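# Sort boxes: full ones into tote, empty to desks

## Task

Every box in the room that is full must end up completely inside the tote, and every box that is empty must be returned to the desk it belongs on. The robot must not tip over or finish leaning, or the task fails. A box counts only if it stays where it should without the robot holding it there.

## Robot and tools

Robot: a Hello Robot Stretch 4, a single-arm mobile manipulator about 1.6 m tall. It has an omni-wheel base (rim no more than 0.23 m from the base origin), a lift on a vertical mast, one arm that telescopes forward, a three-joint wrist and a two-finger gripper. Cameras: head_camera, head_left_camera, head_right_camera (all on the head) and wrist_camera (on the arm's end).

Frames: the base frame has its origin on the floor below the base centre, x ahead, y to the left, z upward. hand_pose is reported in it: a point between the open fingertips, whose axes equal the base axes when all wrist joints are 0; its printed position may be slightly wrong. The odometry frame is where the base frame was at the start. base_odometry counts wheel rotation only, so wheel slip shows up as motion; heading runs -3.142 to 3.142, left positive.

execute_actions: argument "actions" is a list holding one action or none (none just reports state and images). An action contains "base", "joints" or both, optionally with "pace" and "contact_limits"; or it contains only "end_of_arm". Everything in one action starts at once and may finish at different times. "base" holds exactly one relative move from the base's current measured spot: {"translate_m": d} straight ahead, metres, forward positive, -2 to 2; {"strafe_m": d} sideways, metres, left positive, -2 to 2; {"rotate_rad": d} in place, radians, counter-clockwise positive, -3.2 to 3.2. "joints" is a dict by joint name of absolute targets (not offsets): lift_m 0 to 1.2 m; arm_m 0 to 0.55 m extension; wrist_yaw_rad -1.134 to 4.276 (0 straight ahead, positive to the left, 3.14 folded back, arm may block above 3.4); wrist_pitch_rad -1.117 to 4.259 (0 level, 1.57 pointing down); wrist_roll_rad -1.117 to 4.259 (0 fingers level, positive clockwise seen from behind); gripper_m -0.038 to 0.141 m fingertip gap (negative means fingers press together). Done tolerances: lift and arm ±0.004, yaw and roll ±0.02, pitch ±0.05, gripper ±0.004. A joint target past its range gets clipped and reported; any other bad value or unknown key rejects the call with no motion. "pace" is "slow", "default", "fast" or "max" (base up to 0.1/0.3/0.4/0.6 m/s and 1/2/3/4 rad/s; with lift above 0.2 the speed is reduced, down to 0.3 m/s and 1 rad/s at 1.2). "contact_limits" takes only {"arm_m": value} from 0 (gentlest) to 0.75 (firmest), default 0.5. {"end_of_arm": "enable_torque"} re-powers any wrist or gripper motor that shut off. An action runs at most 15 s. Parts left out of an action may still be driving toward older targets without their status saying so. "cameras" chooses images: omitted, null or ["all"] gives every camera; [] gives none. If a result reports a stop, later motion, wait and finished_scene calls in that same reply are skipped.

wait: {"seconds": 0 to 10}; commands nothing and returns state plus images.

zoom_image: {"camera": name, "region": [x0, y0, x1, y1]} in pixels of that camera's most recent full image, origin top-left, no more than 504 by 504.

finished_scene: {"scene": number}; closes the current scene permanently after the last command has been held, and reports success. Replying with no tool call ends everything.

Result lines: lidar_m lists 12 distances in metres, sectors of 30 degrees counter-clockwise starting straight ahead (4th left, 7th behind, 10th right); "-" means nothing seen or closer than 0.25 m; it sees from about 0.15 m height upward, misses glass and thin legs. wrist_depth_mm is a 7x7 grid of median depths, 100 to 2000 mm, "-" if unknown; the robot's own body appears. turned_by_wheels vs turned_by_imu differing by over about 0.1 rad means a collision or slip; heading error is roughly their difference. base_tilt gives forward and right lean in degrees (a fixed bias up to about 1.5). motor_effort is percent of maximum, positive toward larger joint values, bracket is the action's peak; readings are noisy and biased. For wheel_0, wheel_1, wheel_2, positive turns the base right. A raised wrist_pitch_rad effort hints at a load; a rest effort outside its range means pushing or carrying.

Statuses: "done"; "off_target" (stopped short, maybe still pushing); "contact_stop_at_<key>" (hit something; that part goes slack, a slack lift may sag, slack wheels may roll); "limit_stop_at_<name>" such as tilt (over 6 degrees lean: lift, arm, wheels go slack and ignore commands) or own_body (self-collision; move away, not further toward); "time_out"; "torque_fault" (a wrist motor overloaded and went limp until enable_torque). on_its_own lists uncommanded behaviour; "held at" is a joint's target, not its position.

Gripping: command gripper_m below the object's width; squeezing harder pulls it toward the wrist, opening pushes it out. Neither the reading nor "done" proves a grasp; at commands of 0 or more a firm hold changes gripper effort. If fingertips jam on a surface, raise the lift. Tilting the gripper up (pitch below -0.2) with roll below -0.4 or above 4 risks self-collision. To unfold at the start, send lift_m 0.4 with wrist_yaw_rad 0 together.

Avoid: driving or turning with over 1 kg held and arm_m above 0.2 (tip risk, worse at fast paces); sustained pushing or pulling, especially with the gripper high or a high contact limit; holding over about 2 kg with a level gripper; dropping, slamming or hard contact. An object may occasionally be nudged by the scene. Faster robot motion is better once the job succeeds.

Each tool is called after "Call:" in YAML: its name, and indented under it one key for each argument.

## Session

Call:
execute_actions:
  actions: []

Scene clock: 0.00 s.
base_odometry: x=+0.000 y=+0.000 heading=+0.000 (m, m, rad; odometry frame)
turned_by_wheels: +0.000 (rad since the last result)
turned_by_imu: +0.000 (rad since the last result)
base_tilt: forward=+0.7 right=-0.3 (deg)
lidar_m: 0.93 0.84 0.86 0.99 0.90 0.89 1.08 2.06 2.07 0.91 0.80 0.80
base_status: not commanded
joint_positions: lift_m=+0.224 arm_m=-0.001 wrist_yaw_rad=+3.144 wrist_pitch_rad=-0.009 wrist_roll_rad=-0.004 gripper_m=+0.057
joint_status: not commanded
motor_effort: lift_m=+20 arm_m=-1 wrist_yaw_rad=-1 wrist_pitch_rad=-5 wrist_roll_rad=+1 gripper_m=-3 wheel_0=+0 wheel_1=+0 wheel_2=+0 (%)
hand_pose: x=-0.1184 y=+0.0866 z=+0.4052 quat_wxyz=(-0.001, +0.005, -0.002, +1.000) (m; base frame)
wrist_depth_mm: - 135 1537 1336 1042 904 778 / - 119 155 1336 1098 904 778 / - 121 159 1366 1060 904 778 / 118 136 232 1336 1060 904 768 / 224 - 1756 1366 1042 904 788 / 1397 1499 196 1308 198 891 778 / 931 917 1008 144 991 854 778
pictures: head_camera, head_left_camera, head_right_camera, wrist_camera
camera_calibration (this result's frames):
wrist_camera: T_world_to_cam=[[0.0408285, 0.998936, 0.0214408, -0.0983479], [0.0185333, 0.0206979, -0.999614, 0.46166], [-0.998994, 0.0412101, -0.0176685, 0.11454], [0, 0, 0, 1]] pos_world=[0.109884, 0.0839677, 0.465614]
Images, in order (width x height): head_camera 420x560, head_left_camera 420x672, head_right_camera 420x672, wrist_camera 616x392.

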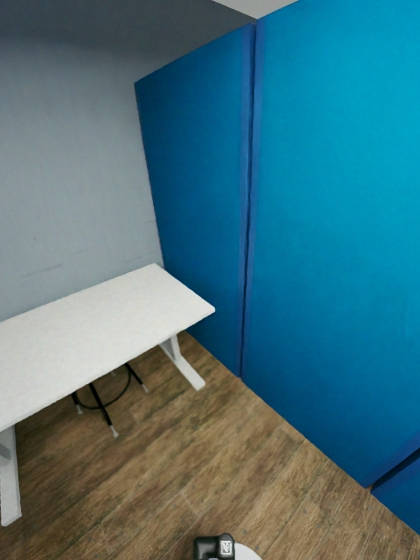

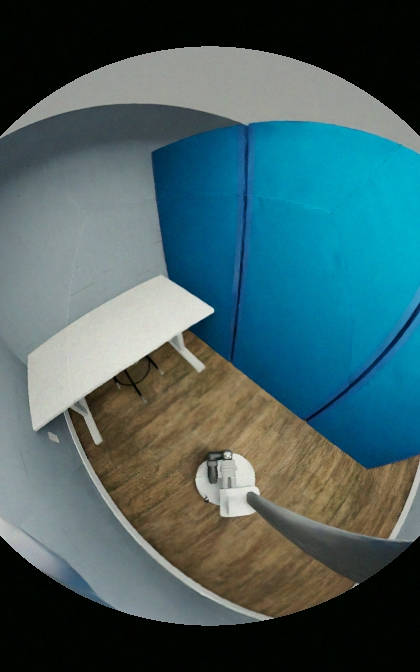

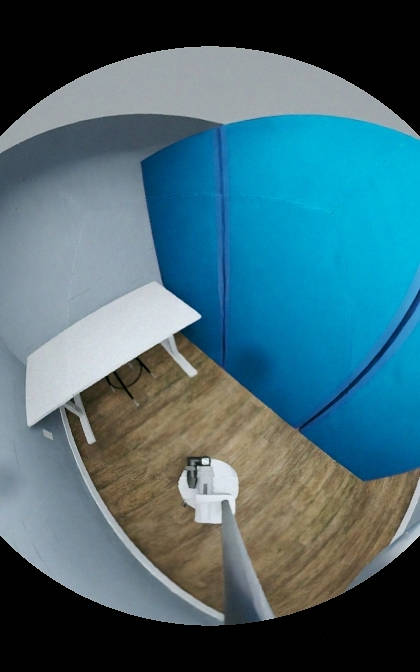

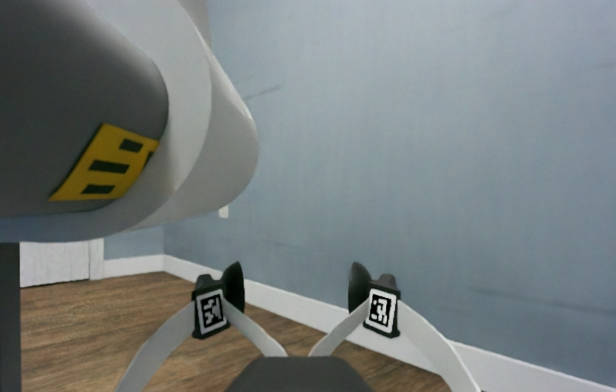

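Call:
execute_actions:
  actions:
    - {"base":{"rotate_rad":-0.83}}
  cameras: ["head_right_camera"]

Call:
execute_actions:
  actions:
    - {"base":{"strafe_m":-1.55},"pace":"fast"}
  cameras: ["head_left_camera","head_camera"]

Scene clock: 4.80 s.
base_odometry: x=+0.000 y=+0.000 heading=-0.830 (m, m, rad; odometry frame)
turned_by_wheels: -0.830 (rad since the last result)
turned_by_imu: -0.824 (rad since the last result)
base_tilt: forward=+0.7 right=-0.2 (deg)
lidar_m: 0.79 0.84 0.88 0.81 0.89 0.94 0.89 0.91 1.27 2.06 1.14 0.85
base_status: done
joint_positions: lift_m=+0.224 arm_m=-0.001 wrist_yaw_rad=+3.144 wrist_pitch_rad=-0.009 wrist_roll_rad=-0.004 gripper_m=+0.057
joint_status: not commanded
motor_effort: lift_m=+20(20) arm_m=+0(1) wrist_yaw_rad=+0(1) wrist_pitch_rad=-5(5) wrist_roll_rad=+2(1) gripper_m=-4(5) wheel_0=+2(4) wheel_1=+3(10) wheel_2=+1(6) (%)
hand_pose: x=-0.1184 y=+0.0866 z=+0.4052 quat_wxyz=(-0.001, +0.005, -0.002, +1.000) (m; base frame)
wrist_depth_mm: - 135 1008 991 991 1025 1008 / - 119 155 1008 991 1008 991 / - 121 158 1025 1008 1008 1008 / 118 136 232 991 1025 1008 991 / 222 1008 1025 1025 1025 1025 1042 / 1008 1025 195 1008 197 1025 1025 / 946 960 976 144 976 960 1008
pictures: head_right_camera
Images, in order (width x height): head_right_camera 420x672.

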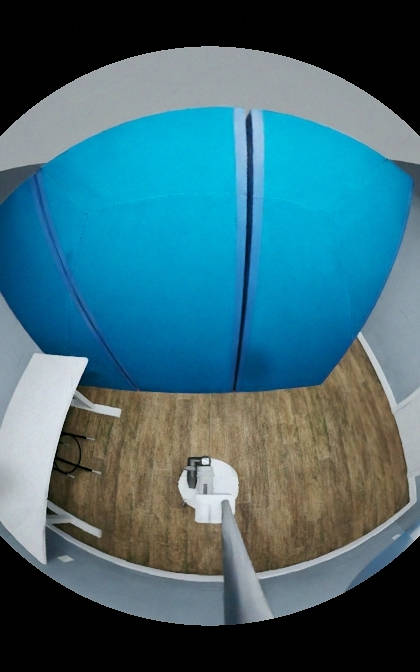

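Scene clock: 9.83 s.
base_odometry: x=-1.143 y=-1.047 heading=-0.829 (m, m, rad; odometry frame)
turned_by_wheels: +0.000 (rad since the last result)
turned_by_imu: +0.005 (rad since the last result)
base_tilt: forward=+0.7 right=-0.1 (deg)
lidar_m: 2.23 0.88 1.13 2.40 1.28 0.94 0.92 0.71 0.54 0.51 0.53 0.77
base_status: done
joint_positions: lift_m=+0.224 arm_m=-0.001 wrist_yaw_rad=+3.144 wrist_pitch_rad=-0.009 wrist_roll_rad=-0.004 gripper_m=+0.057
joint_status: not commanded
motor_effort: lift_m=+20(20) arm_m=+0(0) wrist_yaw_rad=-1(1) wrist_pitch_rad=-6(6) wrist_roll_rad=+0(1) gripper_m=-5(3) wheel_0=+0(9) wheel_1=+1(10) wheel_2=+0(1) (%)
hand_pose: x=-0.1184 y=+0.0866 z=+0.4052 quat_wxyz=(-0.001, +0.005, -0.002, +1.000) (m; base frame)
wrist_depth_mm: - 135 1025 1008 1025 1025 1042 / - 119 156 1042 1042 1042 1042 / - 121 158 1042 1025 1042 1025 / 118 136 232 1025 1025 1025 1025 / 224 1060 1025 1025 1042 1025 1042 / 931 1042 195 1042 199 1025 1025 / 891 946 991 144 976 960 1008
pictures: head_camera, head_left_camera
Images, in order (width x height): head_camera 420x560, head_left_camera 420x672.

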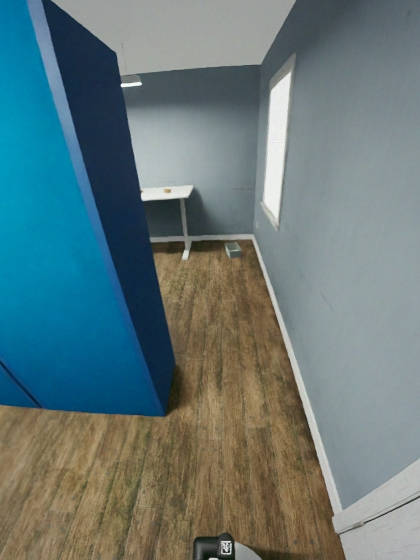

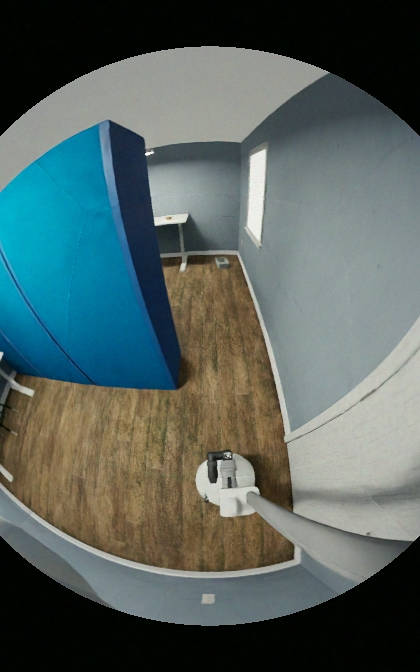

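Call:
execute_actions:
  actions:
    - {"base":{"rotate_rad":-0.05}}
  cameras: []

Call:
execute_actions:
  actions:
    - {"base":{"translate_m":2.0},"pace":"fast"}
  cameras: ["head_left_camera"]

Call:
execute_actions:
  actions:
    - {"base":{"rotate_rad":0.9}}
  cameras: ["head_left_camera","head_camera"]

Scene clock: 15.07 s.
base_odometry: x=-1.143 y=-1.046 heading=-0.879 (m, m, rad; odometry frame)
turned_by_wheels: -0.050 (rad since the last result)
turned_by_imu: -0.050 (rad since the last result)
base_tilt: forward=+0.5 right=-0.3 (deg)
lidar_m: 1.93 0.89 1.09 2.41 1.34 0.97 0.91 0.76 0.53 0.50 0.52 0.75
base_status: done
joint_positions: lift_m=+0.224 arm_m=-0.001 wrist_yaw_rad=+3.144 wrist_pitch_rad=-0.009 wrist_roll_rad=-0.004 gripper_m=+0.057
joint_status: not commanded
motor_effort: lift_m=+20(20) arm_m=+0(1) wrist_yaw_rad=-1(1) wrist_pitch_rad=-5(6) wrist_roll_rad=+2(2) gripper_m=-6(5) wheel_0=+1(5) wheel_1=+2(2) wheel_2=+0(5) (%)
hand_pose: x=-0.1184 y=+0.0866 z=+0.4052 quat_wxyz=(-0.001, +0.005, -0.002, +1.000) (m; base frame)
wrist_depth_mm: - 135 1008 1025 1042 1060 1042 / - 119 156 1042 1042 1078 1078 / - 121 158 1042 1042 1078 1078 / 118 136 232 1025 1025 1060 1060 / 224 991 1008 1042 1060 1042 1078 / 976 1008 195 1042 199 1060 1098 / 917 946 991 144 991 960 1042
pictures: none
No camera images: the call's "cameras" was empty. Leave "cameras" out to get every camera's image.

Scene clock: 21.43 s.
base_odometry: x=+0.133 y=-2.587 heading=-0.879 (m, m, rad; odometry frame)
turned_by_wheels: +0.000 (rad since the last result)
turned_by_imu: -0.002 (rad since the last result)
base_tilt: forward=+0.7 right=-0.3 (deg)
lidar_m: 1.08 1.16 1.45 2.47 1.06 0.86 2.19 0.68 0.48 0.46 0.46 0.62
base_status: done
joint_positions: lift_m=+0.224 arm_m=-0.001 wrist_yaw_rad=+3.144 wrist_pitch_rad=-0.009 wrist_roll_rad=-0.004 gripper_m=+0.057
joint_status: not commanded
motor_effort: lift_m=+20(20) arm_m=-1(1) wrist_yaw_rad=-1(1) wrist_pitch_rad=-5(8) wrist_roll_rad=+2(1) gripper_m=-3(7) wheel_0=-1(8) wheel_1=+1(7) wheel_2=+3(12) (%)
hand_pose: x=-0.1184 y=+0.0866 z=+0.4052 quat_wxyz=(-0.001, +0.005, -0.002, +1.000) (m; base frame)
wrist_depth_mm: - 135 - - - 1025 1138 / - 119 155 - - 1308 1308 / - 121 159 - - 976 1336 / 118 136 234 - - 946 1336 / 224 1397 - - 1229 1336 1366 / 891 1255 196 1499 198 1042 1281 / 866 960 1008 145 1008 866 904
pictures: head_left_camera
Images, in order (width x height): head_left_camera 420x672.

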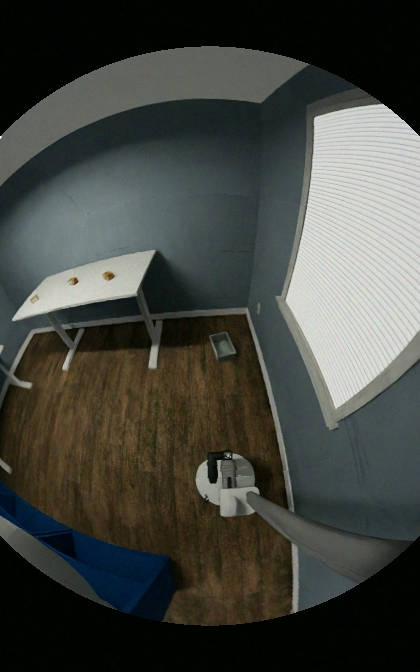

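Scene clock: 23.07 s.
base_odometry: x=+0.133 y=-2.587 heading=+0.021 (m, m, rad; odometry frame)
turned_by_wheels: +0.900 (rad since the last result)
turned_by_imu: +0.893 (rad since the last result)
base_tilt: forward=+0.6 right=-0.2 (deg)
lidar_m: 1.25 2.46 1.31 0.85 1.11 0.88 0.52 0.46 0.46 0.54 1.04 1.13
base_status: done
joint_positions: lift_m=+0.224 arm_m=-0.001 wrist_yaw_rad=+3.144 wrist_pitch_rad=-0.009 wrist_roll_rad=-0.004 gripper_m=+0.057
joint_status: not commanded
motor_effort: lift_m=+20(20) arm_m=-1(0) wrist_yaw_rad=-1(1) wrist_pitch_rad=-5(6) wrist_roll_rad=+2(1) gripper_m=-6(2) wheel_0=-2(7) wheel_1=-3(4) wheel_2=+0(8) (%)
hand_pose: x=-0.1184 y=+0.0866 z=+0.4052 quat_wxyz=(-0.001, +0.005, -0.002, +1.000) (m; base frame)
wrist_depth_mm: - 135 683 809 1042 1366 - / - 119 155 831 1025 1397 - / - 121 159 831 1025 1366 - / 118 136 231 842 1042 1397 - / 224 591 699 820 1025 1366 - / 521 591 195 820 198 1366 1464 / 521 554 676 145 946 960 1042
pictures: head_camera, head_left_camera
Images, in order (width x height): head_camera 420x560, head_left_camera 420x672.

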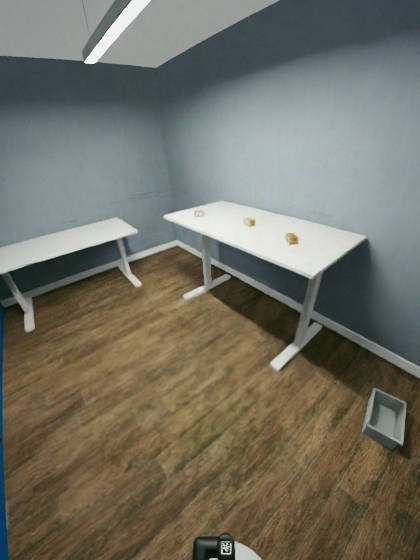

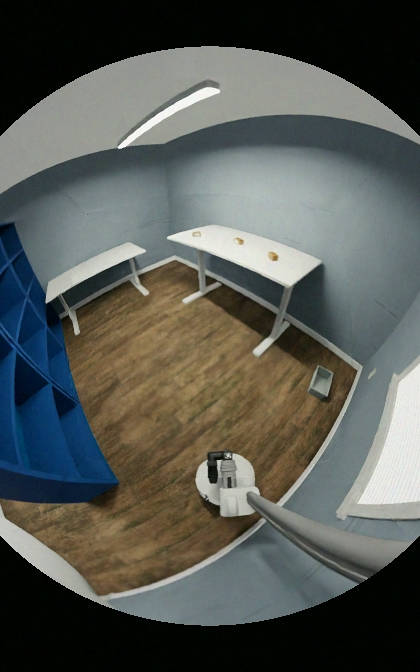

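Call:
execute_actions:
  actions:
    - {"base":{"strafe_m":0.3},"joints":{"lift_m":0.45,"wrist_yaw_rad":0,"gripper_m":0.13},"pace":"fast"}
  cameras: []

Call:
execute_actions:
  actions:
    - {"base":{"translate_m":1.0},"joints":{"lift_m":1.2,"wrist_pitch_rad":1.0},"pace":"fast"}
  cameras: []

Call:
execute_actions:
  actions:
    - {"base":{"rotate_rad":-0.87},"joints":{"arm_m":0.3}}
  cameras: ["head_right_camera","wrist_camera"]

Scene clock: 29.23 s.
base_odometry: x=+0.126 y=-2.287 heading=+0.021 (m, m, rad; odometry frame)
turned_by_wheels: +0.000 (rad since the last result)
turned_by_imu: -0.002 (rad since the last result)
base_tilt: forward=+0.7 right=-0.1 (deg)
lidar_m: 1.53 2.29 0.90 0.57 0.66 1.20 0.72 0.65 0.68 0.76 1.33 1.29
base_status: done
joint_positions: lift_m=+0.450 arm_m=-0.001 wrist_yaw_rad=+0.000 wrist_pitch_rad=-0.009 wrist_roll_rad=-0.004 gripper_m=+0.130
joint_status: all done
motor_effort: lift_m=+23(28) arm_m=-1(1) wrist_yaw_rad=-2(12) wrist_pitch_rad=-5(6) wrist_roll_rad=+1(1) gripper_m=+0(5) wheel_0=+1(7) wheel_1=+0(15) wheel_2=+1(0) (%)
hand_pose: x=+0.4588 y=-0.0873 z=+0.6306 quat_wxyz=(+1.000, -0.002, -0.005, +0.000) (m; base frame)
wrist_depth_mm: - - - - - 1808 1537 / - - - - - 1708 1060 / - - - - 1618 1708 1255 / - - - - - 1863 1576 / - - - - - 1808 1499 / - 211 - - 221 1708 1537 / 1464 1366 1464 148 1464 1397 1366
pictures: none
No camera images: the call's "cameras" was empty. Leave "cameras" out to get every camera's image.

Scene clock: 33.03 s.
base_odometry: x=+1.126 y=-2.265 heading=+0.021 (m, m, rad; odometry frame)
turned_by_wheels: +0.000 (rad since the last result)
turned_by_imu: -0.001 (rad since the last result)
base_tilt: forward=+0.6 right=+0.0 (deg)
lidar_m: 0.74 1.51 1.54 1.27 1.14 1.14 1.61 1.38 1.23 0.68 0.59 0.61
base_status: done
joint_positions: lift_m=+1.200 arm_m=-0.001 wrist_yaw_rad=+0.000 wrist_pitch_rad=+1.001 wrist_roll_rad=-0.004 gripper_m=+0.130
joint_status: all done
motor_effort: lift_m=+23(26) arm_m=-1(1) wrist_yaw_rad=-1(3) wrist_pitch_rad=-2(3) wrist_roll_rad=+1(0) gripper_m=-1(2) wheel_0=+0(6) wheel_1=+0(1) wheel_2=+2(13) (%)
hand_pose: x=+0.3259 y=-0.0874 z=+1.1350 quat_wxyz=(+0.877, -0.002, +0.480, +0.001) (m; base frame)
wrist_depth_mm: 1921 - - 668 654 654 640 / 1808 1808 1863 1863 591 585 591 / 1661 1661 1708 1661 1708 530 539 / 1576 1537 1618 1576 1576 1618 488 / 1366 1397 1464 1464 1464 1499 1430 / 1281 212 1336 1336 220 1308 1336 / 1205 1205 1229 150 1255 1229 1182
pictures: none
No camera images: the call's "cameras" was empty. Leave "cameras" out to get every camera's image.

Scene clock: 35.17 s.
base_odometry: x=+1.126 y=-2.265 heading=-0.848 (m, m, rad; odometry frame)
turned_by_wheels: -0.869 (rad since the last result)
turned_by_imu: -0.863 (rad since the last result)
base_tilt: forward=+0.6 right=-0.3 (deg)
lidar_m: 0.59 0.63 0.87 1.51 1.61 1.19 1.15 1.20 1.48 1.38 1.20 0.63
base_status: done
joint_positions: lift_m=+1.200 arm_m=+0.299 wrist_yaw_rad=+0.000 wrist_pitch_rad=+1.001 wrist_roll_rad=-0.004 gripper_m=+0.130
joint_status: all done
motor_effort: lift_m=+23(23) arm_m=+7(6) wrist_yaw_rad=-2(2) wrist_pitch_rad=-2(2) wrist_roll_rad=+2(1) gripper_m=-1(3) wheel_0=+1(4) wheel_1=+4(8) wheel_2=+2(6) (%)
hand_pose: x=+0.6253 y=-0.0874 z=+1.1351 quat_wxyz=(+0.877, -0.002, +0.480, +0.001) (m; base frame)
wrist_depth_mm: 621 627 627 640 647 654 976 / 512 554 559 569 574 585 1098 / 500 504 508 504 508 530 917 / 459 466 466 469 469 480 484 / 424 427 430 433 436 439 442 / 392 211 397 399 220 402 404 / 1160 1182 394 149 1205 1255 1205
pictures: head_right_camera, wrist_camera
camera_calibration (this result's frames):
wrist_camera: T_world_to_cam=[[-0.00486867, -0.998823, 0.0482505, -0.146965], [-0.856503, -0.0207384, -0.515725, 1.17541], [0.516119, -0.0438376, -0.855394, 0.873583], [0, 0, 0, 1]] pos_world=[0.555154, -0.0841206, 1.36054]
Images, in order (width x height): head_right_camera 420x672, wrist_camera 616x392.

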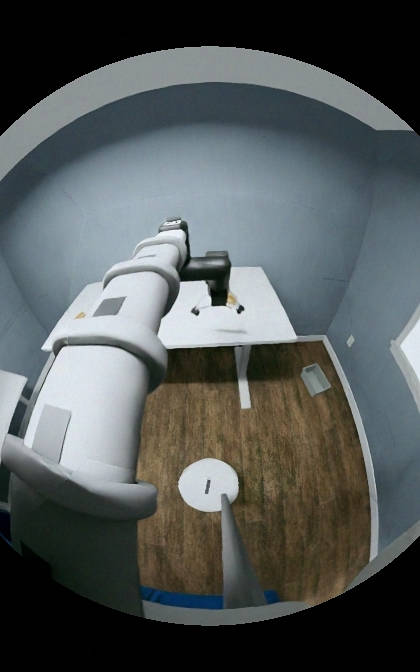

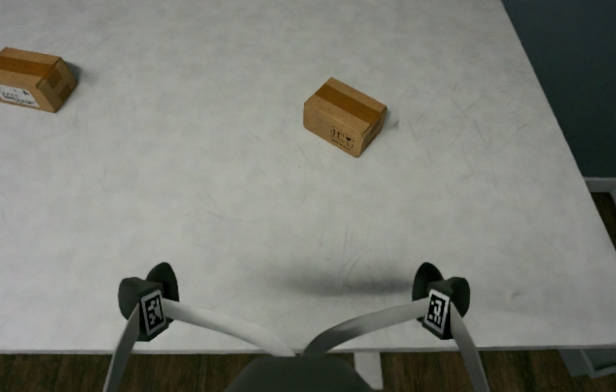

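Call:
execute_actions:
  actions:
    - {"base":{"translate_m":0.23},"joints":{"arm_m":0.5,"wrist_pitch_rad":1.57,"wrist_roll_rad":-1.0}}
  cameras: []

Call:
execute_actions:
  actions:
    - {"base":{"strafe_m":-0.06}}
  cameras: ["wrist_camera"]

Scene clock: 40.03 s.
base_odometry: x=+1.278 y=-2.438 heading=-0.848 (m, m, rad; odometry frame)
turned_by_wheels: +0.001 (rad since the last result)
turned_by_imu: +0.000 (rad since the last result)
base_tilt: forward=+0.7 right=-0.4 (deg)
lidar_m: 0.36 0.39 0.53 1.50 1.57 1.43 1.38 1.44 1.44 1.36 0.53 0.40
base_status: done
joint_positions: lift_m=+1.200 arm_m=+0.499 wrist_yaw_rad=+0.000 wrist_pitch_rad=+1.570 wrist_roll_rad=-1.000 gripper_m=+0.130
joint_status: all done
motor_effort: lift_m=+23(23) arm_m=+7(5) wrist_yaw_rad=-1(0) wrist_pitch_rad=+2(4) wrist_roll_rad=+1(5) gripper_m=-2(2) wheel_0=+2(10) wheel_1=+4(13) wheel_2=+1(9) (%)
hand_pose: x=+0.6700 y=-0.0874 z=+1.0895 quat_wxyz=(+0.621, -0.339, +0.620, +0.339) (m; base frame)
wrist_depth_mm: 357 355 359 357 359 362 364 / 355 357 359 359 362 362 364 / 355 355 359 359 362 366 368 / 357 359 359 359 364 364 368 / 359 357 362 359 364 366 368 / 359 213 362 314 220 368 368 / 359 359 366 150 366 368 368
pictures: none
No camera images: the call's "cameras" was empty. Leave "cameras" out to get every camera's image.

Scene clock: 41.23 s.
base_odometry: x=+1.233 y=-2.478 heading=-0.848 (m, m, rad; odometry frame)
turned_by_wheels: +0.000 (rad since the last result)
turned_by_imu: +0.000 (rad since the last result)
base_tilt: forward=+0.8 right=-0.2 (deg)
lidar_m: 0.36 0.38 0.55 1.56 1.65 1.45 1.36 1.44 1.40 1.33 0.53 0.40
base_status: done
joint_positions: lift_m=+1.200 arm_m=+0.499 wrist_yaw_rad=+0.000 wrist_pitch_rad=+1.570 wrist_roll_rad=-1.000 gripper_m=+0.130
joint_status: not commanded
motor_effort: lift_m=+23(23) arm_m=+6(6) wrist_yaw_rad=-1(1) wrist_pitch_rad=+2(1) wrist_roll_rad=+0(1) gripper_m=-2(0) wheel_0=+1(13) wheel_1=-1(8) wheel_2=+0(0) (%)
hand_pose: x=+0.6700 y=-0.0874 z=+1.0895 quat_wxyz=(+0.621, -0.339, +0.620, +0.339) (m; base frame)
wrist_depth_mm: 355 355 357 357 359 362 364 / 355 355 355 359 362 364 362 / 355 357 357 359 364 362 366 / 357 359 362 362 364 362 370 / 357 362 362 312 362 366 368 / 355 212 364 314 220 364 368 / 359 364 359 149 366 366 373
pictures: wrist_camera
camera_calibration (this result's frames):
wrist_camera: T_world_to_cam=[[0.850166, -0.524663, 0.0441118, -0.671498], [-0.526002, -0.850048, 0.0272148, 0.304719], [0.0232186, -0.04634, -0.998656, 1.29766], [0, 0, 0, 1]] pos_world=[0.701037, -0.0331513, 1.31724]
Images, in order (width x height): wrist_camera 616x392.

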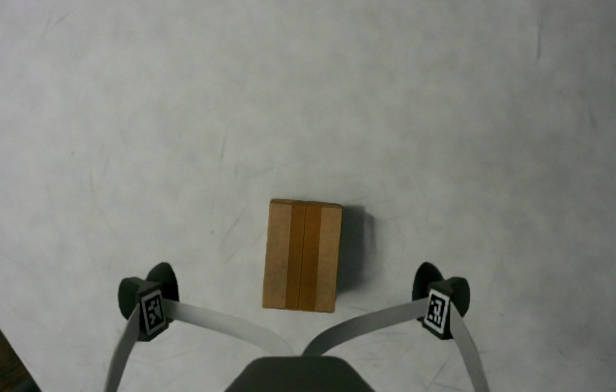

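Call:
execute_actions:
  actions:
    - {"joints":{"lift_m":1.092,"arm_m":0.506,"wrist_roll_rad":-0.94},"pace":"slow"}
  cameras: ["wrist_camera"]

Call:
execute_actions:
  actions:
    - {"joints":{"gripper_m":0.01}}
  cameras: []

Call:
execute_actions:
  actions:
    - {"joints":{"lift_m":1.13},"pace":"slow"}
  cameras: []

Call:
execute_actions:
  actions:
    - {"joints":{"wrist_pitch_rad":0.7,"arm_m":0.4}}
  cameras: ["wrist_camera"]

Scene clock: 45.27 s.
base_odometry: x=+1.233 y=-2.478 heading=-0.848 (m, m, rad; odometry frame)
turned_by_wheels: +0.000 (rad since the last result)
turned_by_imu: -0.001 (rad since the last result)
base_tilt: forward=+0.6 right=-0.2 (deg)
lidar_m: 0.36 0.39 0.56 1.58 1.66 1.45 1.39 1.40 1.39 1.33 0.56 0.38
base_status: not commanded
joint_positions: lift_m=+1.092 arm_m=+0.505 wrist_yaw_rad=+0.000 wrist_pitch_rad=+1.570 wrist_roll_rad=-0.940 gripper_m=+0.130
joint_status: all done
motor_effort: lift_m=+17(19) arm_m=+7(5) wrist_yaw_rad=-2(1) wrist_pitch_rad=+2(2) wrist_roll_rad=+2(5) gripper_m=-1(2) wheel_0=+1(1) wheel_1=-1(1) wheel_2=+0(0) (%)
hand_pose: x=+0.6760 y=-0.0874 z=+0.9820 quat_wxyz=(+0.631, -0.321, +0.630, +0.320) (m; base frame)
wrist_depth_mm: 248 250 250 252 254 253 255 / 249 250 250 252 254 254 256 / 249 250 252 254 255 255 257 / 251 253 254 253 254 257 258 / 250 251 253 206 257 257 258 / 252 212 206 205 221 259 259 / 252 254 254 149 257 258 260
pictures: wrist_camera
camera_calibration (this result's frames):
wrist_camera: T_world_to_cam=[[0.817569, -0.574141, 0.0440813, -0.654073], [-0.575468, -0.817373, 0.0271682, 0.347112], [0.0204325, -0.0475792, -0.998658, 1.19196], [0, 0, 0, 1]] pos_world=[0.710147, -0.035098, 1.20976]
Images, in order (width x height): wrist_camera 616x392.

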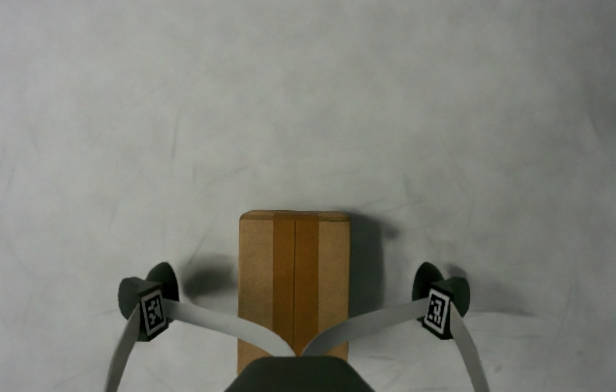

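Scene clock: 47.37 s.
base_odometry: x=+1.233 y=-2.478 heading=-0.848 (m, m, rad; odometry frame)
turned_by_wheels: +0.000 (rad since the last result)
turned_by_imu: +0.000 (rad since the last result)
base_tilt: forward=+0.5 right=-0.1 (deg)
lidar_m: 0.37 0.37 0.54 1.57 1.66 1.41 1.38 1.41 1.37 1.31 0.55 0.39
base_status: not commanded
joint_positions: lift_m=+1.092 arm_m=+0.505 wrist_yaw_rad=+0.000 wrist_pitch_rad=+1.570 wrist_roll_rad=-0.940 gripper_m=+0.011
joint_status: all done
motor_effort: lift_m=+17(17) arm_m=+6(7) wrist_yaw_rad=-1(1) wrist_pitch_rad=+2(0) wrist_roll_rad=+2(3) gripper_m=-22(21) wheel_0=+2(1) wheel_1=-1(0) wheel_2=+0(0) (%)
hand_pose: x=+0.6759 y=-0.0874 z=+0.9819 quat_wxyz=(+0.631, -0.320, +0.630, +0.320) (m; base frame)
wrist_depth_mm: 248 249 250 252 251 253 254 / 249 249 250 252 253 254 256 / 250 251 252 253 255 255 256 / 249 251 251 253 254 256 256 / 251 253 252 189 255 255 258 / 251 254 189 190 191 256 258 / 251 254 256 191 257 259 260
pictures: none
No camera images: the call's "cameras" was empty. Leave "cameras" out to get every camera's image.

Scene clock: 48.53 s.
base_odometry: x=+1.233 y=-2.478 heading=-0.848 (m, m, rad; odometry frame)
turned_by_wheels: +0.000 (rad since the last result)
turned_by_imu: +0.000 (rad since the last result)
base_tilt: forward=+0.6 right=-0.2 (deg)
lidar_m: 0.36 0.40 0.56 1.57 1.66 1.42 1.38 1.42 1.40 1.31 0.52 0.39
base_status: not commanded
joint_positions: lift_m=+1.130 arm_m=+0.505 wrist_yaw_rad=+0.000 wrist_pitch_rad=+1.570 wrist_roll_rad=-0.940 gripper_m=+0.011
joint_status: all done
motor_effort: lift_m=+24(23) arm_m=+6(7) wrist_yaw_rad=-2(1) wrist_pitch_rad=+0(1) wrist_roll_rad=+1(1) gripper_m=-23(25) wheel_0=+1(1) wheel_1=-1(1) wheel_2=+0(0) (%)
hand_pose: x=+0.6759 y=-0.0874 z=+1.0194 quat_wxyz=(+0.631, -0.320, +0.630, +0.320) (m; base frame)
wrist_depth_mm: 283 287 287 289 290 291 293 / 285 287 287 289 289 293 293 / 285 290 291 290 291 291 294 / 286 289 289 290 293 293 296 / 287 289 290 190 291 296 294 / 290 290 190 190 192 294 297 / 289 289 293 191 294 296 297
pictures: none
No camera images: the call's "cameras" was empty. Leave "cameras" out to get every camera's image.

Scene clock: 49.83 s.
base_odometry: x=+1.233 y=-2.478 heading=-0.848 (m, m, rad; odometry frame)
turned_by_wheels: +0.000 (rad since the last result)
turned_by_imu: +0.000 (rad since the last result)
base_tilt: forward=+0.6 right=+0.0 (deg)
lidar_m: 0.36 0.40 0.51 1.56 1.66 1.43 1.39 1.41 1.39 1.31 0.55 0.39
base_status: not commanded
joint_positions: lift_m=+1.130 arm_m=+0.401 wrist_yaw_rad=+0.000 wrist_pitch_rad=+0.704 wrist_roll_rad=-0.940 gripper_m=+0.011
joint_status: all done
motor_effort: lift_m=+24(24) arm_m=-7(8) wrist_yaw_rad=-2(1) wrist_pitch_rad=-11(14) wrist_roll_rad=+2(1) gripper_m=-23(20) wheel_0=+1(1) wheel_1=-1(1) wheel_2=+0(0) (%)
hand_pose: x=+0.7919 y=-0.0874 z=+1.1211 quat_wxyz=(+0.837, -0.425, +0.307, +0.156) (m; base frame)
wrist_depth_mm: 377 449 569 585 521 462 430 / 355 421 508 609 549 492 445 / 332 384 462 580 580 517 473 / 312 362 421 512 615 544 500 / 294 338 373 190 597 580 521 / 279 306 189 190 190 615 549 / 263 287 325 190 484 564 585
pictures: wrist_camera
camera_calibration (this result's frames):
wrist_camera: T_world_to_cam=[[0.496325, -0.574217, 0.651104, -1.18113], [-0.393688, -0.817323, -0.420706, 0.768235], [0.773738, -0.0475252, -0.63172, 0.320536], [0, 0, 0, 1]] pos_world=[0.640661, -0.0350977, 1.29473]
Images, in order (width x height): wrist_camera 616x392.

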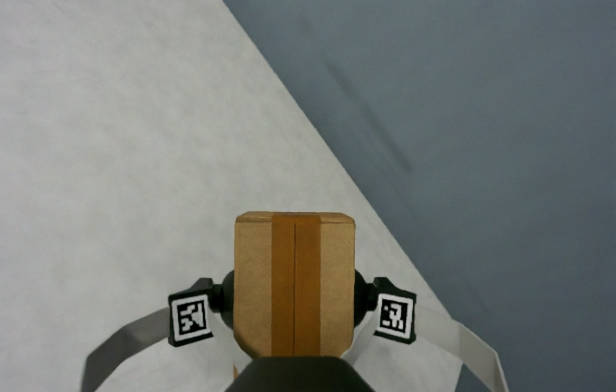

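Call:
execute_actions:
  actions:
    - {"base":{"strafe_m":-0.82},"joints":{"arm_m":0.2,"wrist_roll_rad":0}}
  cameras: []

Call:
execute_actions:
  actions:
    - {"joints":{"wrist_pitch_rad":1.57,"arm_m":0.33,"lift_m":0.5}}
  cameras: ["wrist_camera","head_camera"]

Scene clock: 57.57 s.
base_odometry: x=+0.619 y=-3.020 heading=-0.848 (m, m, rad; odometry frame)
turned_by_wheels: +0.000 (rad since the last result)
turned_by_imu: +0.003 (rad since the last result)
base_tilt: forward=+0.7 right=-0.2 (deg)
lidar_m: 0.46 0.59 0.58 1.54 1.96 1.44 1.56 0.78 0.54 0.50 0.53 0.49
base_status: done
joint_positions: lift_m=+1.130 arm_m=+0.201 wrist_yaw_rad=+0.000 wrist_pitch_rad=+0.704 wrist_roll_rad=+0.000 gripper_m=+0.011
joint_status: all done
motor_effort: lift_m=+23(24) arm_m=-7(6) wrist_yaw_rad=+0(3) wrist_pitch_rad=-10(13) wrist_roll_rad=+2(7) gripper_m=-24(24) wheel_0=+0(6) wheel_1=-3(10) wheel_2=+1(0) (%)
hand_pose: x=+0.5920 y=-0.0874 z=+1.1212 quat_wxyz=(+0.939, +0.000, +0.345, +0.000) (m; base frame)
wrist_depth_mm: 699 699 707 707 707 715 683 / 750 788 788 778 768 788 691 / 866 866 866 866 866 878 683 / 991 976 960 976 1008 946 683 / 1098 1138 1098 190 1138 1008 691 / 1281 1281 190 190 192 904 683 / 1281 1255 1281 190 1281 820 683
pictures: none
No camera images: the call's "cameras" was empty. Leave "cameras" out to get every camera's image.

Scene clock: 60.97 s.
base_odometry: x=+0.619 y=-3.020 heading=-0.848 (m, m, rad; odometry frame)
turned_by_wheels: +0.000 (rad since the last result)
turned_by_imu: -0.001 (rad since the last result)
base_tilt: forward=+0.7 right=-0.2 (deg)
lidar_m: 1.17 0.56 0.58 1.54 1.96 1.44 1.56 0.78 0.52 0.50 0.53 0.49
base_status: not commanded
joint_positions: lift_m=+0.500 arm_m=+0.329 wrist_yaw_rad=+0.000 wrist_pitch_rad=+1.570 wrist_roll_rad=+0.000 gripper_m=+0.011
joint_status: all done
motor_effort: lift_m=+18(25) arm_m=+7(7) wrist_yaw_rad=-1(0) wrist_pitch_rad=+0(8) wrist_roll_rad=+3(3) gripper_m=-23(24) wheel_0=+1(0) wheel_1=-3(3) wheel_2=+1(1) (%)
hand_pose: x=+0.5000 y=-0.0874 z=+0.3899 quat_wxyz=(+0.707, +0.000, +0.707, +0.000) (m; base frame)
wrist_depth_mm: 585 597 609 603 597 609 615 / 591 597 597 603 603 615 615 / 591 597 597 597 615 615 609 / 597 603 609 615 615 615 627 / 597 603 609 190 591 615 621 / 603 609 189 190 192 634 627 / 597 603 615 191 621 634 634
pictures: head_camera, wrist_camera
camera_calibration (this result's frames):
wrist_camera: T_world_to_cam=[[0.0183647, -0.998892, 0.0433279, -0.12134], [-0.99949, -0.0172096, 0.0268833, 0.543958], [-0.0261079, -0.0437996, -0.998699, 0.62784], [0, 0, 0, 1]] pos_world=[0.562301, -0.0843447, 0.617657]
Images, in order (width x height): head_camera 420x560, wrist_camera 616x392.

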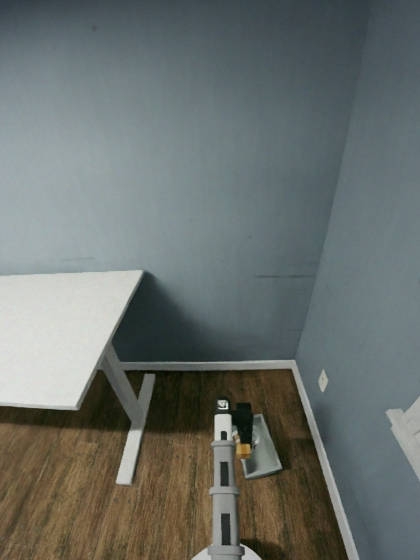

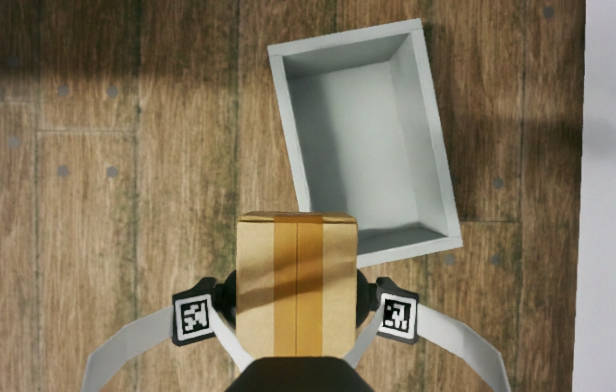

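Call:
execute_actions:
  actions:
    - {"base":{"strafe_m":-0.08},"joints":{"arm_m":0.48,"wrist_roll_rad":1.39,"lift_m":0.3}}
  cameras: ["wrist_camera"]

Scene clock: 65.00 s.
base_odometry: x=+0.559 y=-3.073 heading=-0.848 (m, m, rad; odometry frame)
turned_by_wheels: +0.000 (rad since the last result)
turned_by_imu: +0.000 (rad since the last result)
base_tilt: forward=+0.8 right=-0.2 (deg)
lidar_m: 0.64 0.71 0.62 1.55 1.97 1.47 1.88 0.64 0.45 0.43 0.45 0.49
base_status: done
joint_positions: lift_m=+0.300 arm_m=+0.479 wrist_yaw_rad=+0.000 wrist_pitch_rad=+1.570 wrist_roll_rad=+1.390 gripper_m=+0.011
joint_status: all done
motor_effort: lift_m=+18(19) arm_m=+7(7) wrist_yaw_rad=-2(1) wrist_pitch_rad=+2(2) wrist_roll_rad=+1(8) gripper_m=-21(23) wheel_0=+1(6) wheel_1=-2(10) wheel_2=+1(0) (%)
hand_pose: x=+0.6500 y=-0.0874 z=+0.1899 quat_wxyz=(+0.544, +0.453, +0.543, -0.452) (m; base frame)
wrist_depth_mm: 394 399 402 404 413 418 424 / 397 402 404 410 413 421 424 / 397 399 334 349 364 343 424 / 399 399 402 407 413 345 424 / 399 404 370 190 413 347 430 / 399 402 190 191 192 327 427 / 397 286 300 191 300 300 427
pictures: wrist_camera
camera_calibration (this result's frames):
wrist_camera: T_world_to_cam=[[-0.979296, -0.197967, 0.0422821, 0.603305], [-0.196928, 0.980032, 0.0275022, 0.264711], [-0.0468824, 0.0186062, -0.998727, 0.450983], [0, 0, 0, 1]] pos_world=[0.664087, -0.148381, 0.417619]
Images, in order (width x height): wrist_camera 616x392.

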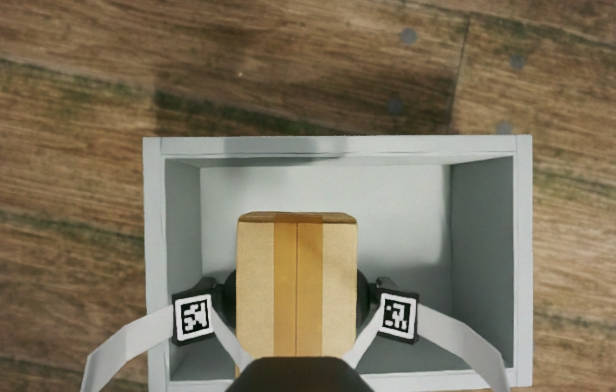

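Call:
execute_actions:
  actions:
    - {"joints":{"arm_m":0.492,"lift_m":0.152},"pace":"slow"}
  cameras: ["wrist_camera"]

Call:
execute_actions:
  actions:
    - {"joints":{"gripper_m":0.075}}
  cameras: ["wrist_camera"]

Call:
execute_actions:
  actions:
    - {"joints":{"lift_m":1.2},"pace":"fast"}
  cameras: []

Call:
execute_actions:
  actions:
    - {"base":{"strafe_m":1.31},"joints":{"gripper_m":0.13,"arm_m":0.53,"wrist_roll_rad":0},"pace":"fast"}
  cameras: ["wrist_camera"]

Scene clock: 72.40 s.
base_odometry: x=+0.559 y=-3.073 heading=-0.848 (m, m, rad; odometry frame)
turned_by_wheels: +0.000 (rad since the last result)
turned_by_imu: -0.001 (rad since the last result)
base_tilt: forward=+0.7 right=-0.1 (deg)
lidar_m: 1.17 0.70 0.63 1.55 1.95 1.47 1.90 0.66 0.46 0.42 0.46 0.47
base_status: not commanded
joint_positions: lift_m=+0.152 arm_m=+0.491 wrist_yaw_rad=+0.000 wrist_pitch_rad=+1.570 wrist_roll_rad=+1.390 gripper_m=+0.011
joint_status: all done
motor_effort: lift_m=+17(21) arm_m=+6(5) wrist_yaw_rad=-2(2) wrist_pitch_rad=+2(2) wrist_roll_rad=+1(3) gripper_m=-28(21) wheel_0=+1(1) wheel_1=-2(2) wheel_2=+1(1) (%)
hand_pose: x=+0.6620 y=-0.0874 z=+0.0419 quat_wxyz=(+0.543, +0.453, +0.543, -0.452) (m; base frame)
wrist_depth_mm: 252 256 257 260 266 268 270 / 253 255 260 262 265 270 271 / 139 162 169 174 178 181 184 / 140 198 257 263 264 267 266 / 140 196 256 190 265 268 267 / 140 174 189 191 192 270 270 / 140 179 257 190 266 267 267
pictures: wrist_camera
camera_calibration (this result's frames):
wrist_camera: T_world_to_cam=[[-0.979297, -0.197961, 0.0423001, 0.621279], [-0.196921, 0.980033, 0.0275058, 0.271131], [-0.0469006, 0.0186066, -0.998726, 0.303779], [0, 0, 0, 1]] pos_world=[0.676055, -0.148382, 0.269654]
Images, in order (width x height): wrist_camera 616x392.

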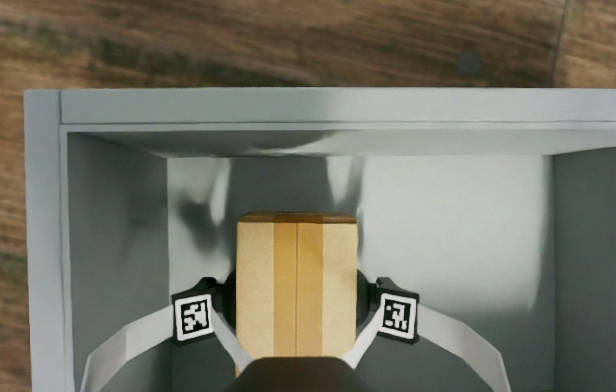

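Scene clock: 73.83 s.
base_odometry: x=+0.559 y=-3.073 heading=-0.848 (m, m, rad; odometry frame)
turned_by_wheels: +0.000 (rad since the last result)
turned_by_imu: +0.000 (rad since the last result)
base_tilt: forward=+0.6 right=-0.3 (deg)
lidar_m: 1.16 0.68 0.62 1.53 1.96 1.46 1.86 0.66 0.45 0.43 0.46 0.50
base_status: not commanded
joint_positions: lift_m=+0.152 arm_m=+0.491 wrist_yaw_rad=+0.000 wrist_pitch_rad=+1.570 wrist_roll_rad=+1.390 gripper_m=+0.075
joint_status: all done
motor_effort: lift_m=+18(18) arm_m=+7(7) wrist_yaw_rad=-1(2) wrist_pitch_rad=+3(2) wrist_roll_rad=+2(3) gripper_m=-5(24) wheel_0=+1(1) wheel_1=-2(2) wheel_2=+1(1) (%)
hand_pose: x=+0.6619 y=-0.0874 z=+0.0419 quat_wxyz=(+0.543, +0.453, +0.543, -0.453) (m; base frame)
wrist_depth_mm: 253 257 259 263 265 268 271 / 253 256 260 260 265 268 272 / 140 161 167 172 176 180 183 / 141 196 258 260 265 267 267 / 140 195 259 212 265 270 268 / 141 179 197 213 200 270 270 / 146 166 259 145 267 270 270
pictures: wrist_camera
camera_calibration (this result's frames):
wrist_camera: T_world_to_cam=[[-0.979296, -0.197923, 0.042506, 0.621215], [-0.196878, 0.980041, 0.0275472, 0.27109], [-0.0471099, 0.0186083, -0.998716, 0.303915], [0, 0, 0, 1]] pos_world=[0.676043, -0.148382, 0.269651]
Images, in order (width x height): wrist_camera 616x392.

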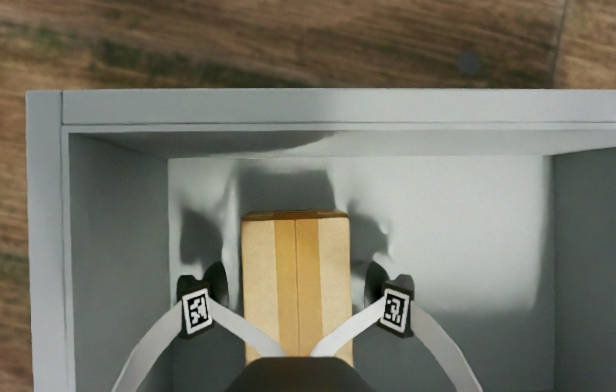

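Scene clock: 77.53 s.
base_odometry: x=+0.559 y=-3.073 heading=-0.848 (m, m, rad; odometry frame)
turned_by_wheels: +0.000 (rad since the last result)
turned_by_imu: -0.001 (rad since the last result)
base_tilt: forward=+0.7 right=-0.1 (deg)
lidar_m: 0.45 0.69 0.64 1.57 1.98 1.45 - 0.66 0.46 0.42 0.45 0.47
base_status: not commanded
joint_positions: lift_m=+1.200 arm_m=+0.491 wrist_yaw_rad=+0.000 wrist_pitch_rad=+1.570 wrist_roll_rad=+1.390 gripper_m=+0.075
joint_status: all done
motor_effort: lift_m=+23(25) arm_m=+7(7) wrist_yaw_rad=-2(2) wrist_pitch_rad=+1(1) wrist_roll_rad=+3(2) gripper_m=-3(3) wheel_0=+1(1) wheel_1=-2(2) wheel_2=+1(1) (%)
hand_pose: x=+0.6620 y=-0.0874 z=+1.0895 quat_wxyz=(+0.543, +0.453, +0.543, -0.453) (m; base frame)
wrist_depth_mm: 715 946 904 809 732 654 609 / 741 1138 1308 1182 1060 917 820 / 788 1205 1255 1281 1308 1336 1229 / 809 1229 1281 1281 1308 1336 1336 / 866 1308 1308 1308 1308 1138 1138 / 904 1281 197 1308 200 1138 1366 / 960 1281 1308 144 1336 1308 1366
pictures: none
No camera images: the call's "cameras" was empty. Leave "cameras" out to get every camera's image.

Scene clock: 83.23 s.
base_odometry: x=+1.541 y=-2.206 heading=-0.847 (m, m, rad; odometry frame)
turned_by_wheels: +0.000 (rad since the last result)
turned_by_imu: -0.008 (rad since the last result)
base_tilt: forward=+0.7 right=-0.3 (deg)
lidar_m: 0.37 0.38 0.54 1.15 1.21 1.44 1.38 1.44 1.82 1.73 0.55 0.40
base_status: done
joint_positions: lift_m=+1.200 arm_m=+0.529 wrist_yaw_rad=+0.000 wrist_pitch_rad=+1.570 wrist_roll_rad=+0.000 gripper_m=+0.130
joint_status: all done
motor_effort: lift_m=+22(23) arm_m=+6(4) wrist_yaw_rad=-2(0) wrist_pitch_rad=+2(1) wrist_roll_rad=+0(2) gripper_m=+0(6) wheel_0=+0(8) wheel_1=+2(8) wheel_2=+0(0) (%)
hand_pose: x=+0.7000 y=-0.0874 z=+1.0896 quat_wxyz=(+0.707, +0.000, +0.707, +0.000) (m; base frame)
wrist_depth_mm: 345 351 351 355 362 362 364 / 347 353 355 357 359 364 368 / 351 355 357 362 364 364 368 / 353 357 357 359 362 366 370 / 351 355 359 362 366 368 373 / 353 211 359 364 221 368 375 / 355 362 362 149 368 368 375
pictures: wrist_camera
camera_calibration (this result's frames):
wrist_camera: T_world_to_cam=[[0.0177822, -0.998903, 0.0433268, -0.15492], [-0.999499, -0.0166253, 0.0269155, 0.725079], [-0.0261656, -0.0437838, -0.998698, 1.33187], [0, 0, 0, 1]] pos_world=[0.76232, -0.0843813, 1.31733]
Images, in order (width x height): wrist_camera 616x392.

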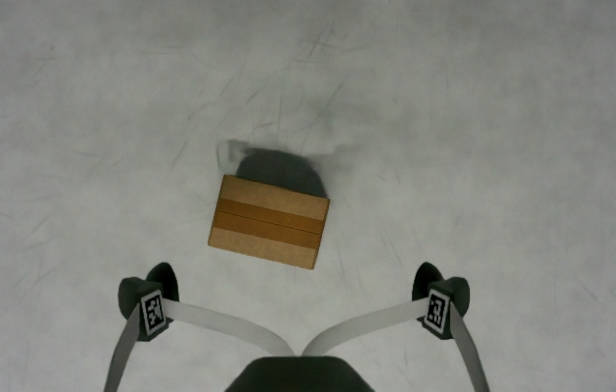

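Call:
execute_actions:
  actions:
    - {"base":{"strafe_m":0.02},"joints":{"arm_m":0.55,"wrist_roll_rad":1.79,"lift_m":1.16}}
  cameras: ["wrist_camera"]

Call:
execute_actions:
  actions:
    - {"joints":{"lift_m":1.092},"pace":"slow"}
  cameras: ["wrist_camera"]

Call:
execute_actions:
  actions:
    - {"joints":{"gripper_m":0.01}}
  cameras: []

Call:
execute_actions:
  actions:
    - {"joints":{"lift_m":1.13},"pace":"slow"}
  cameras: []

Call:
execute_actions:
  actions:
    - {"joints":{"wrist_pitch_rad":0.7,"arm_m":0.4}}
  cameras: ["wrist_camera"]

Scene clock: 89.53 s.
base_odometry: x=+1.556 y=-2.193 heading=-0.848 (m, m, rad; odometry frame)
turned_by_wheels: +0.000 (rad since the last result)
turned_by_imu: -0.001 (rad since the last result)
base_tilt: forward=+0.6 right=-0.3 (deg)
lidar_m: 0.37 0.39 0.55 1.14 1.20 1.45 1.39 1.43 1.85 1.75 0.56 0.40
base_status: done
joint_positions: lift_m=+1.160 arm_m=+0.548 wrist_yaw_rad=+0.000 wrist_pitch_rad=+1.570 wrist_roll_rad=+1.790 gripper_m=+0.130
joint_status: all done
motor_effort: lift_m=+17(22) arm_m=+7(7) wrist_yaw_rad=-1(1) wrist_pitch_rad=+2(0) wrist_roll_rad=+2(7) gripper_m=-1(2) wheel_0=-2(12) wheel_1=+1(10) wheel_2=+0(1) (%)
hand_pose: x=+0.7193 y=-0.0874 z=+1.0500 quat_wxyz=(+0.443, +0.552, +0.442, -0.551) (m; base frame)
wrist_depth_mm: 310 315 315 320 327 330 334 / 310 314 319 324 325 329 332 / 312 315 317 322 327 329 332 / 309 314 317 324 325 330 332 / 312 315 319 273 325 332 334 / 310 212 273 273 220 332 334 / 314 317 322 150 329 330 334
pictures: wrist_camera
camera_calibration (this result's frames):
wrist_camera: T_world_to_cam=[[-0.979058, 0.199078, 0.0425768, 0.66896], [0.200345, 0.979329, 0.0278599, -0.0314937], [-0.0361504, 0.0358065, -0.998705, 1.30699], [0, 0, 0, 1]] pos_world=[0.708509, -0.149132, 1.27769]
Images, in order (width x height): wrist_camera 616x392.

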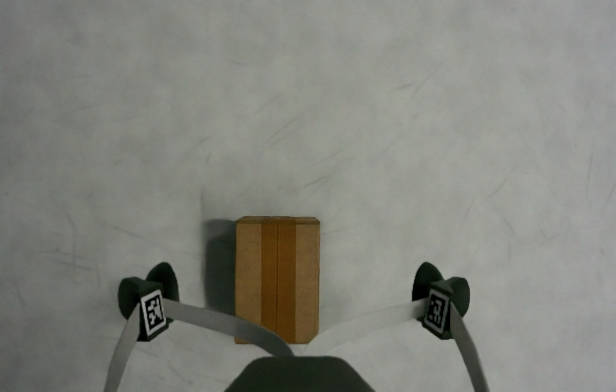

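Scene clock: 91.00 s.
base_odometry: x=+1.556 y=-2.193 heading=-0.848 (m, m, rad; odometry frame)
turned_by_wheels: +0.000 (rad since the last result)
turned_by_imu: +0.000 (rad since the last result)
base_tilt: forward=+0.8 right=-0.3 (deg)
lidar_m: 0.35 0.39 0.53 1.13 1.19 1.45 1.38 1.42 1.84 1.73 0.52 0.39
base_status: not commanded
joint_positions: lift_m=+1.092 arm_m=+0.548 wrist_yaw_rad=+0.000 wrist_pitch_rad=+1.570 wrist_roll_rad=+1.790 gripper_m=+0.130
joint_status: all done
motor_effort: lift_m=+17(17) arm_m=+6(7) wrist_yaw_rad=-1(1) wrist_pitch_rad=+1(1) wrist_roll_rad=+2(2) gripper_m=+1(1) wheel_0=-2(2) wheel_1=+1(1) wheel_2=+0(0) (%)
hand_pose: x=+0.7193 y=-0.0874 z=+0.9820 quat_wxyz=(+0.443, +0.552, +0.442, -0.551) (m; base frame)
wrist_depth_mm: 245 248 251 254 256 259 263 / 245 248 251 253 258 260 263 / 245 249 252 255 257 260 263 / 245 248 251 255 258 260 263 / 247 248 206 205 258 259 264 / 247 213 204 204 221 260 264 / 247 250 204 150 258 263 264
pictures: wrist_camera
camera_calibration (this result's frames):
wrist_camera: T_world_to_cam=[[-0.979058, 0.199081, 0.0425769, 0.671856], [0.200348, 0.979329, 0.0278599, -0.0296022], [-0.0361504, 0.0358066, -0.998705, 1.23909], [0, 0, 0, 1]] pos_world=[0.70851, -0.149132, 1.20971]
Images, in order (width x height): wrist_camera 616x392.

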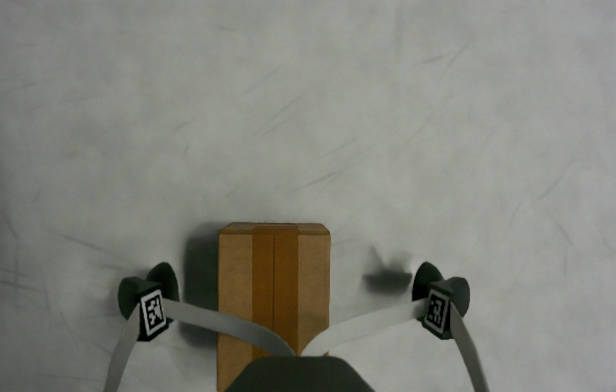

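Scene clock: 93.10 s.
base_odometry: x=+1.556 y=-2.193 heading=-0.848 (m, m, rad; odometry frame)
turned_by_wheels: +0.000 (rad since the last result)
turned_by_imu: +0.000 (rad since the last result)
base_tilt: forward=+0.6 right=-0.2 (deg)
lidar_m: 0.36 0.38 0.53 1.13 1.20 1.43 1.37 1.42 1.84 1.75 0.53 0.38
base_status: not commanded
joint_positions: lift_m=+1.092 arm_m=+0.548 wrist_yaw_rad=+0.000 wrist_pitch_rad=+1.570 wrist_roll_rad=+1.790 gripper_m=+0.011
joint_status: all done
motor_effort: lift_m=+18(18) arm_m=+7(7) wrist_yaw_rad=-1(2) wrist_pitch_rad=+2(4) wrist_roll_rad=+3(1) gripper_m=-24(26) wheel_0=-2(2) wheel_1=+1(1) wheel_2=+0(0) (%)
hand_pose: x=+0.7194 y=-0.0874 z=+0.9819 quat_wxyz=(+0.443, +0.552, +0.442, -0.551) (m; base frame)
wrist_depth_mm: 245 245 250 252 255 258 262 / 245 248 251 253 256 259 262 / 245 248 251 253 255 258 262 / 245 249 250 254 257 259 262 / 245 248 250 191 257 260 262 / 245 249 189 190 191 260 263 / 246 249 252 190 257 260 263
pictures: none
No camera images: the call's "cameras" was empty. Leave "cameras" out to get every camera's image.

Scene clock: 94.27 s.
base_odometry: x=+1.556 y=-2.193 heading=-0.848 (m, m, rad; odometry frame)
turned_by_wheels: +0.000 (rad since the last result)
turned_by_imu: +0.000 (rad since the last result)
base_tilt: forward=+0.7 right=-0.2 (deg)
lidar_m: 0.36 0.37 0.54 1.13 1.19 1.44 1.36 1.43 1.83 1.74 0.55 0.39
base_status: not commanded
joint_positions: lift_m=+1.130 arm_m=+0.548 wrist_yaw_rad=+0.000 wrist_pitch_rad=+1.570 wrist_roll_rad=+1.790 gripper_m=+0.011
joint_status: all done
motor_effort: lift_m=+25(21) arm_m=+6(6) wrist_yaw_rad=-1(2) wrist_pitch_rad=+2(0) wrist_roll_rad=+3(2) gripper_m=-23(23) wheel_0=-2(2) wheel_1=+1(1) wheel_2=+0(0) (%)
hand_pose: x=+0.7194 y=-0.0874 z=+1.0193 quat_wxyz=(+0.443, +0.552, +0.442, -0.551) (m; base frame)
wrist_depth_mm: 279 285 286 290 293 297 300 / 282 282 286 290 293 297 300 / 281 285 286 289 294 297 300 / 282 285 290 290 296 297 301 / 281 283 289 190 296 298 304 / 281 283 189 191 192 298 301 / 283 285 287 190 297 298 301
pictures: none
No camera images: the call's "cameras" was empty. Leave "cameras" out to get every camera's image.

Scene clock: 95.77 s.
base_odometry: x=+1.556 y=-2.193 heading=-0.848 (m, m, rad; odometry frame)
turned_by_wheels: +0.000 (rad since the last result)
turned_by_imu: +0.000 (rad since the last result)
base_tilt: forward=+0.8 right=-0.1 (deg)
lidar_m: 0.36 0.39 0.54 1.12 1.21 1.44 1.37 1.43 1.82 1.74 0.54 0.39
base_status: not commanded
joint_positions: lift_m=+1.130 arm_m=+0.401 wrist_yaw_rad=+0.000 wrist_pitch_rad=+0.705 wrist_roll_rad=+1.790 gripper_m=+0.011
joint_status: all done
motor_effort: lift_m=+25(25) arm_m=-7(5) wrist_yaw_rad=-1(2) wrist_pitch_rad=-14(17) wrist_roll_rad=+2(2) gripper_m=-25(26) wheel_0=-2(2) wheel_1=+1(1) wheel_2=+0(0) (%)
hand_pose: x=+0.7917 y=-0.0874 z=+1.1208 quat_wxyz=(+0.587, +0.732, +0.216, -0.269) (m; base frame)
wrist_depth_mm: 504 585 508 399 329 277 250 / 496 574 525 415 338 285 255 / 488 564 549 424 349 291 259 / 484 549 574 433 355 298 265 / 477 544 585 190 359 306 272 / 462 521 190 191 189 309 277 / 455 500 591 190 379 300 286
pictures: wrist_camera
camera_calibration (this result's frames):
wrist_camera: T_world_to_cam=[[-0.667703, 0.199255, -0.717266, 1.342], [0.108936, 0.979294, 0.170637, -0.135631], [0.736414, 0.0357991, -0.675583, 0.406506], [0, 0, 0, 1]] pos_world=[0.611479, -0.14913, 1.26035]
Images, in order (width x height): wrist_camera 616x392.

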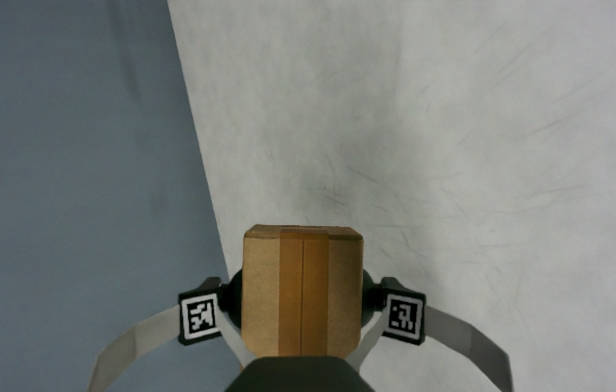

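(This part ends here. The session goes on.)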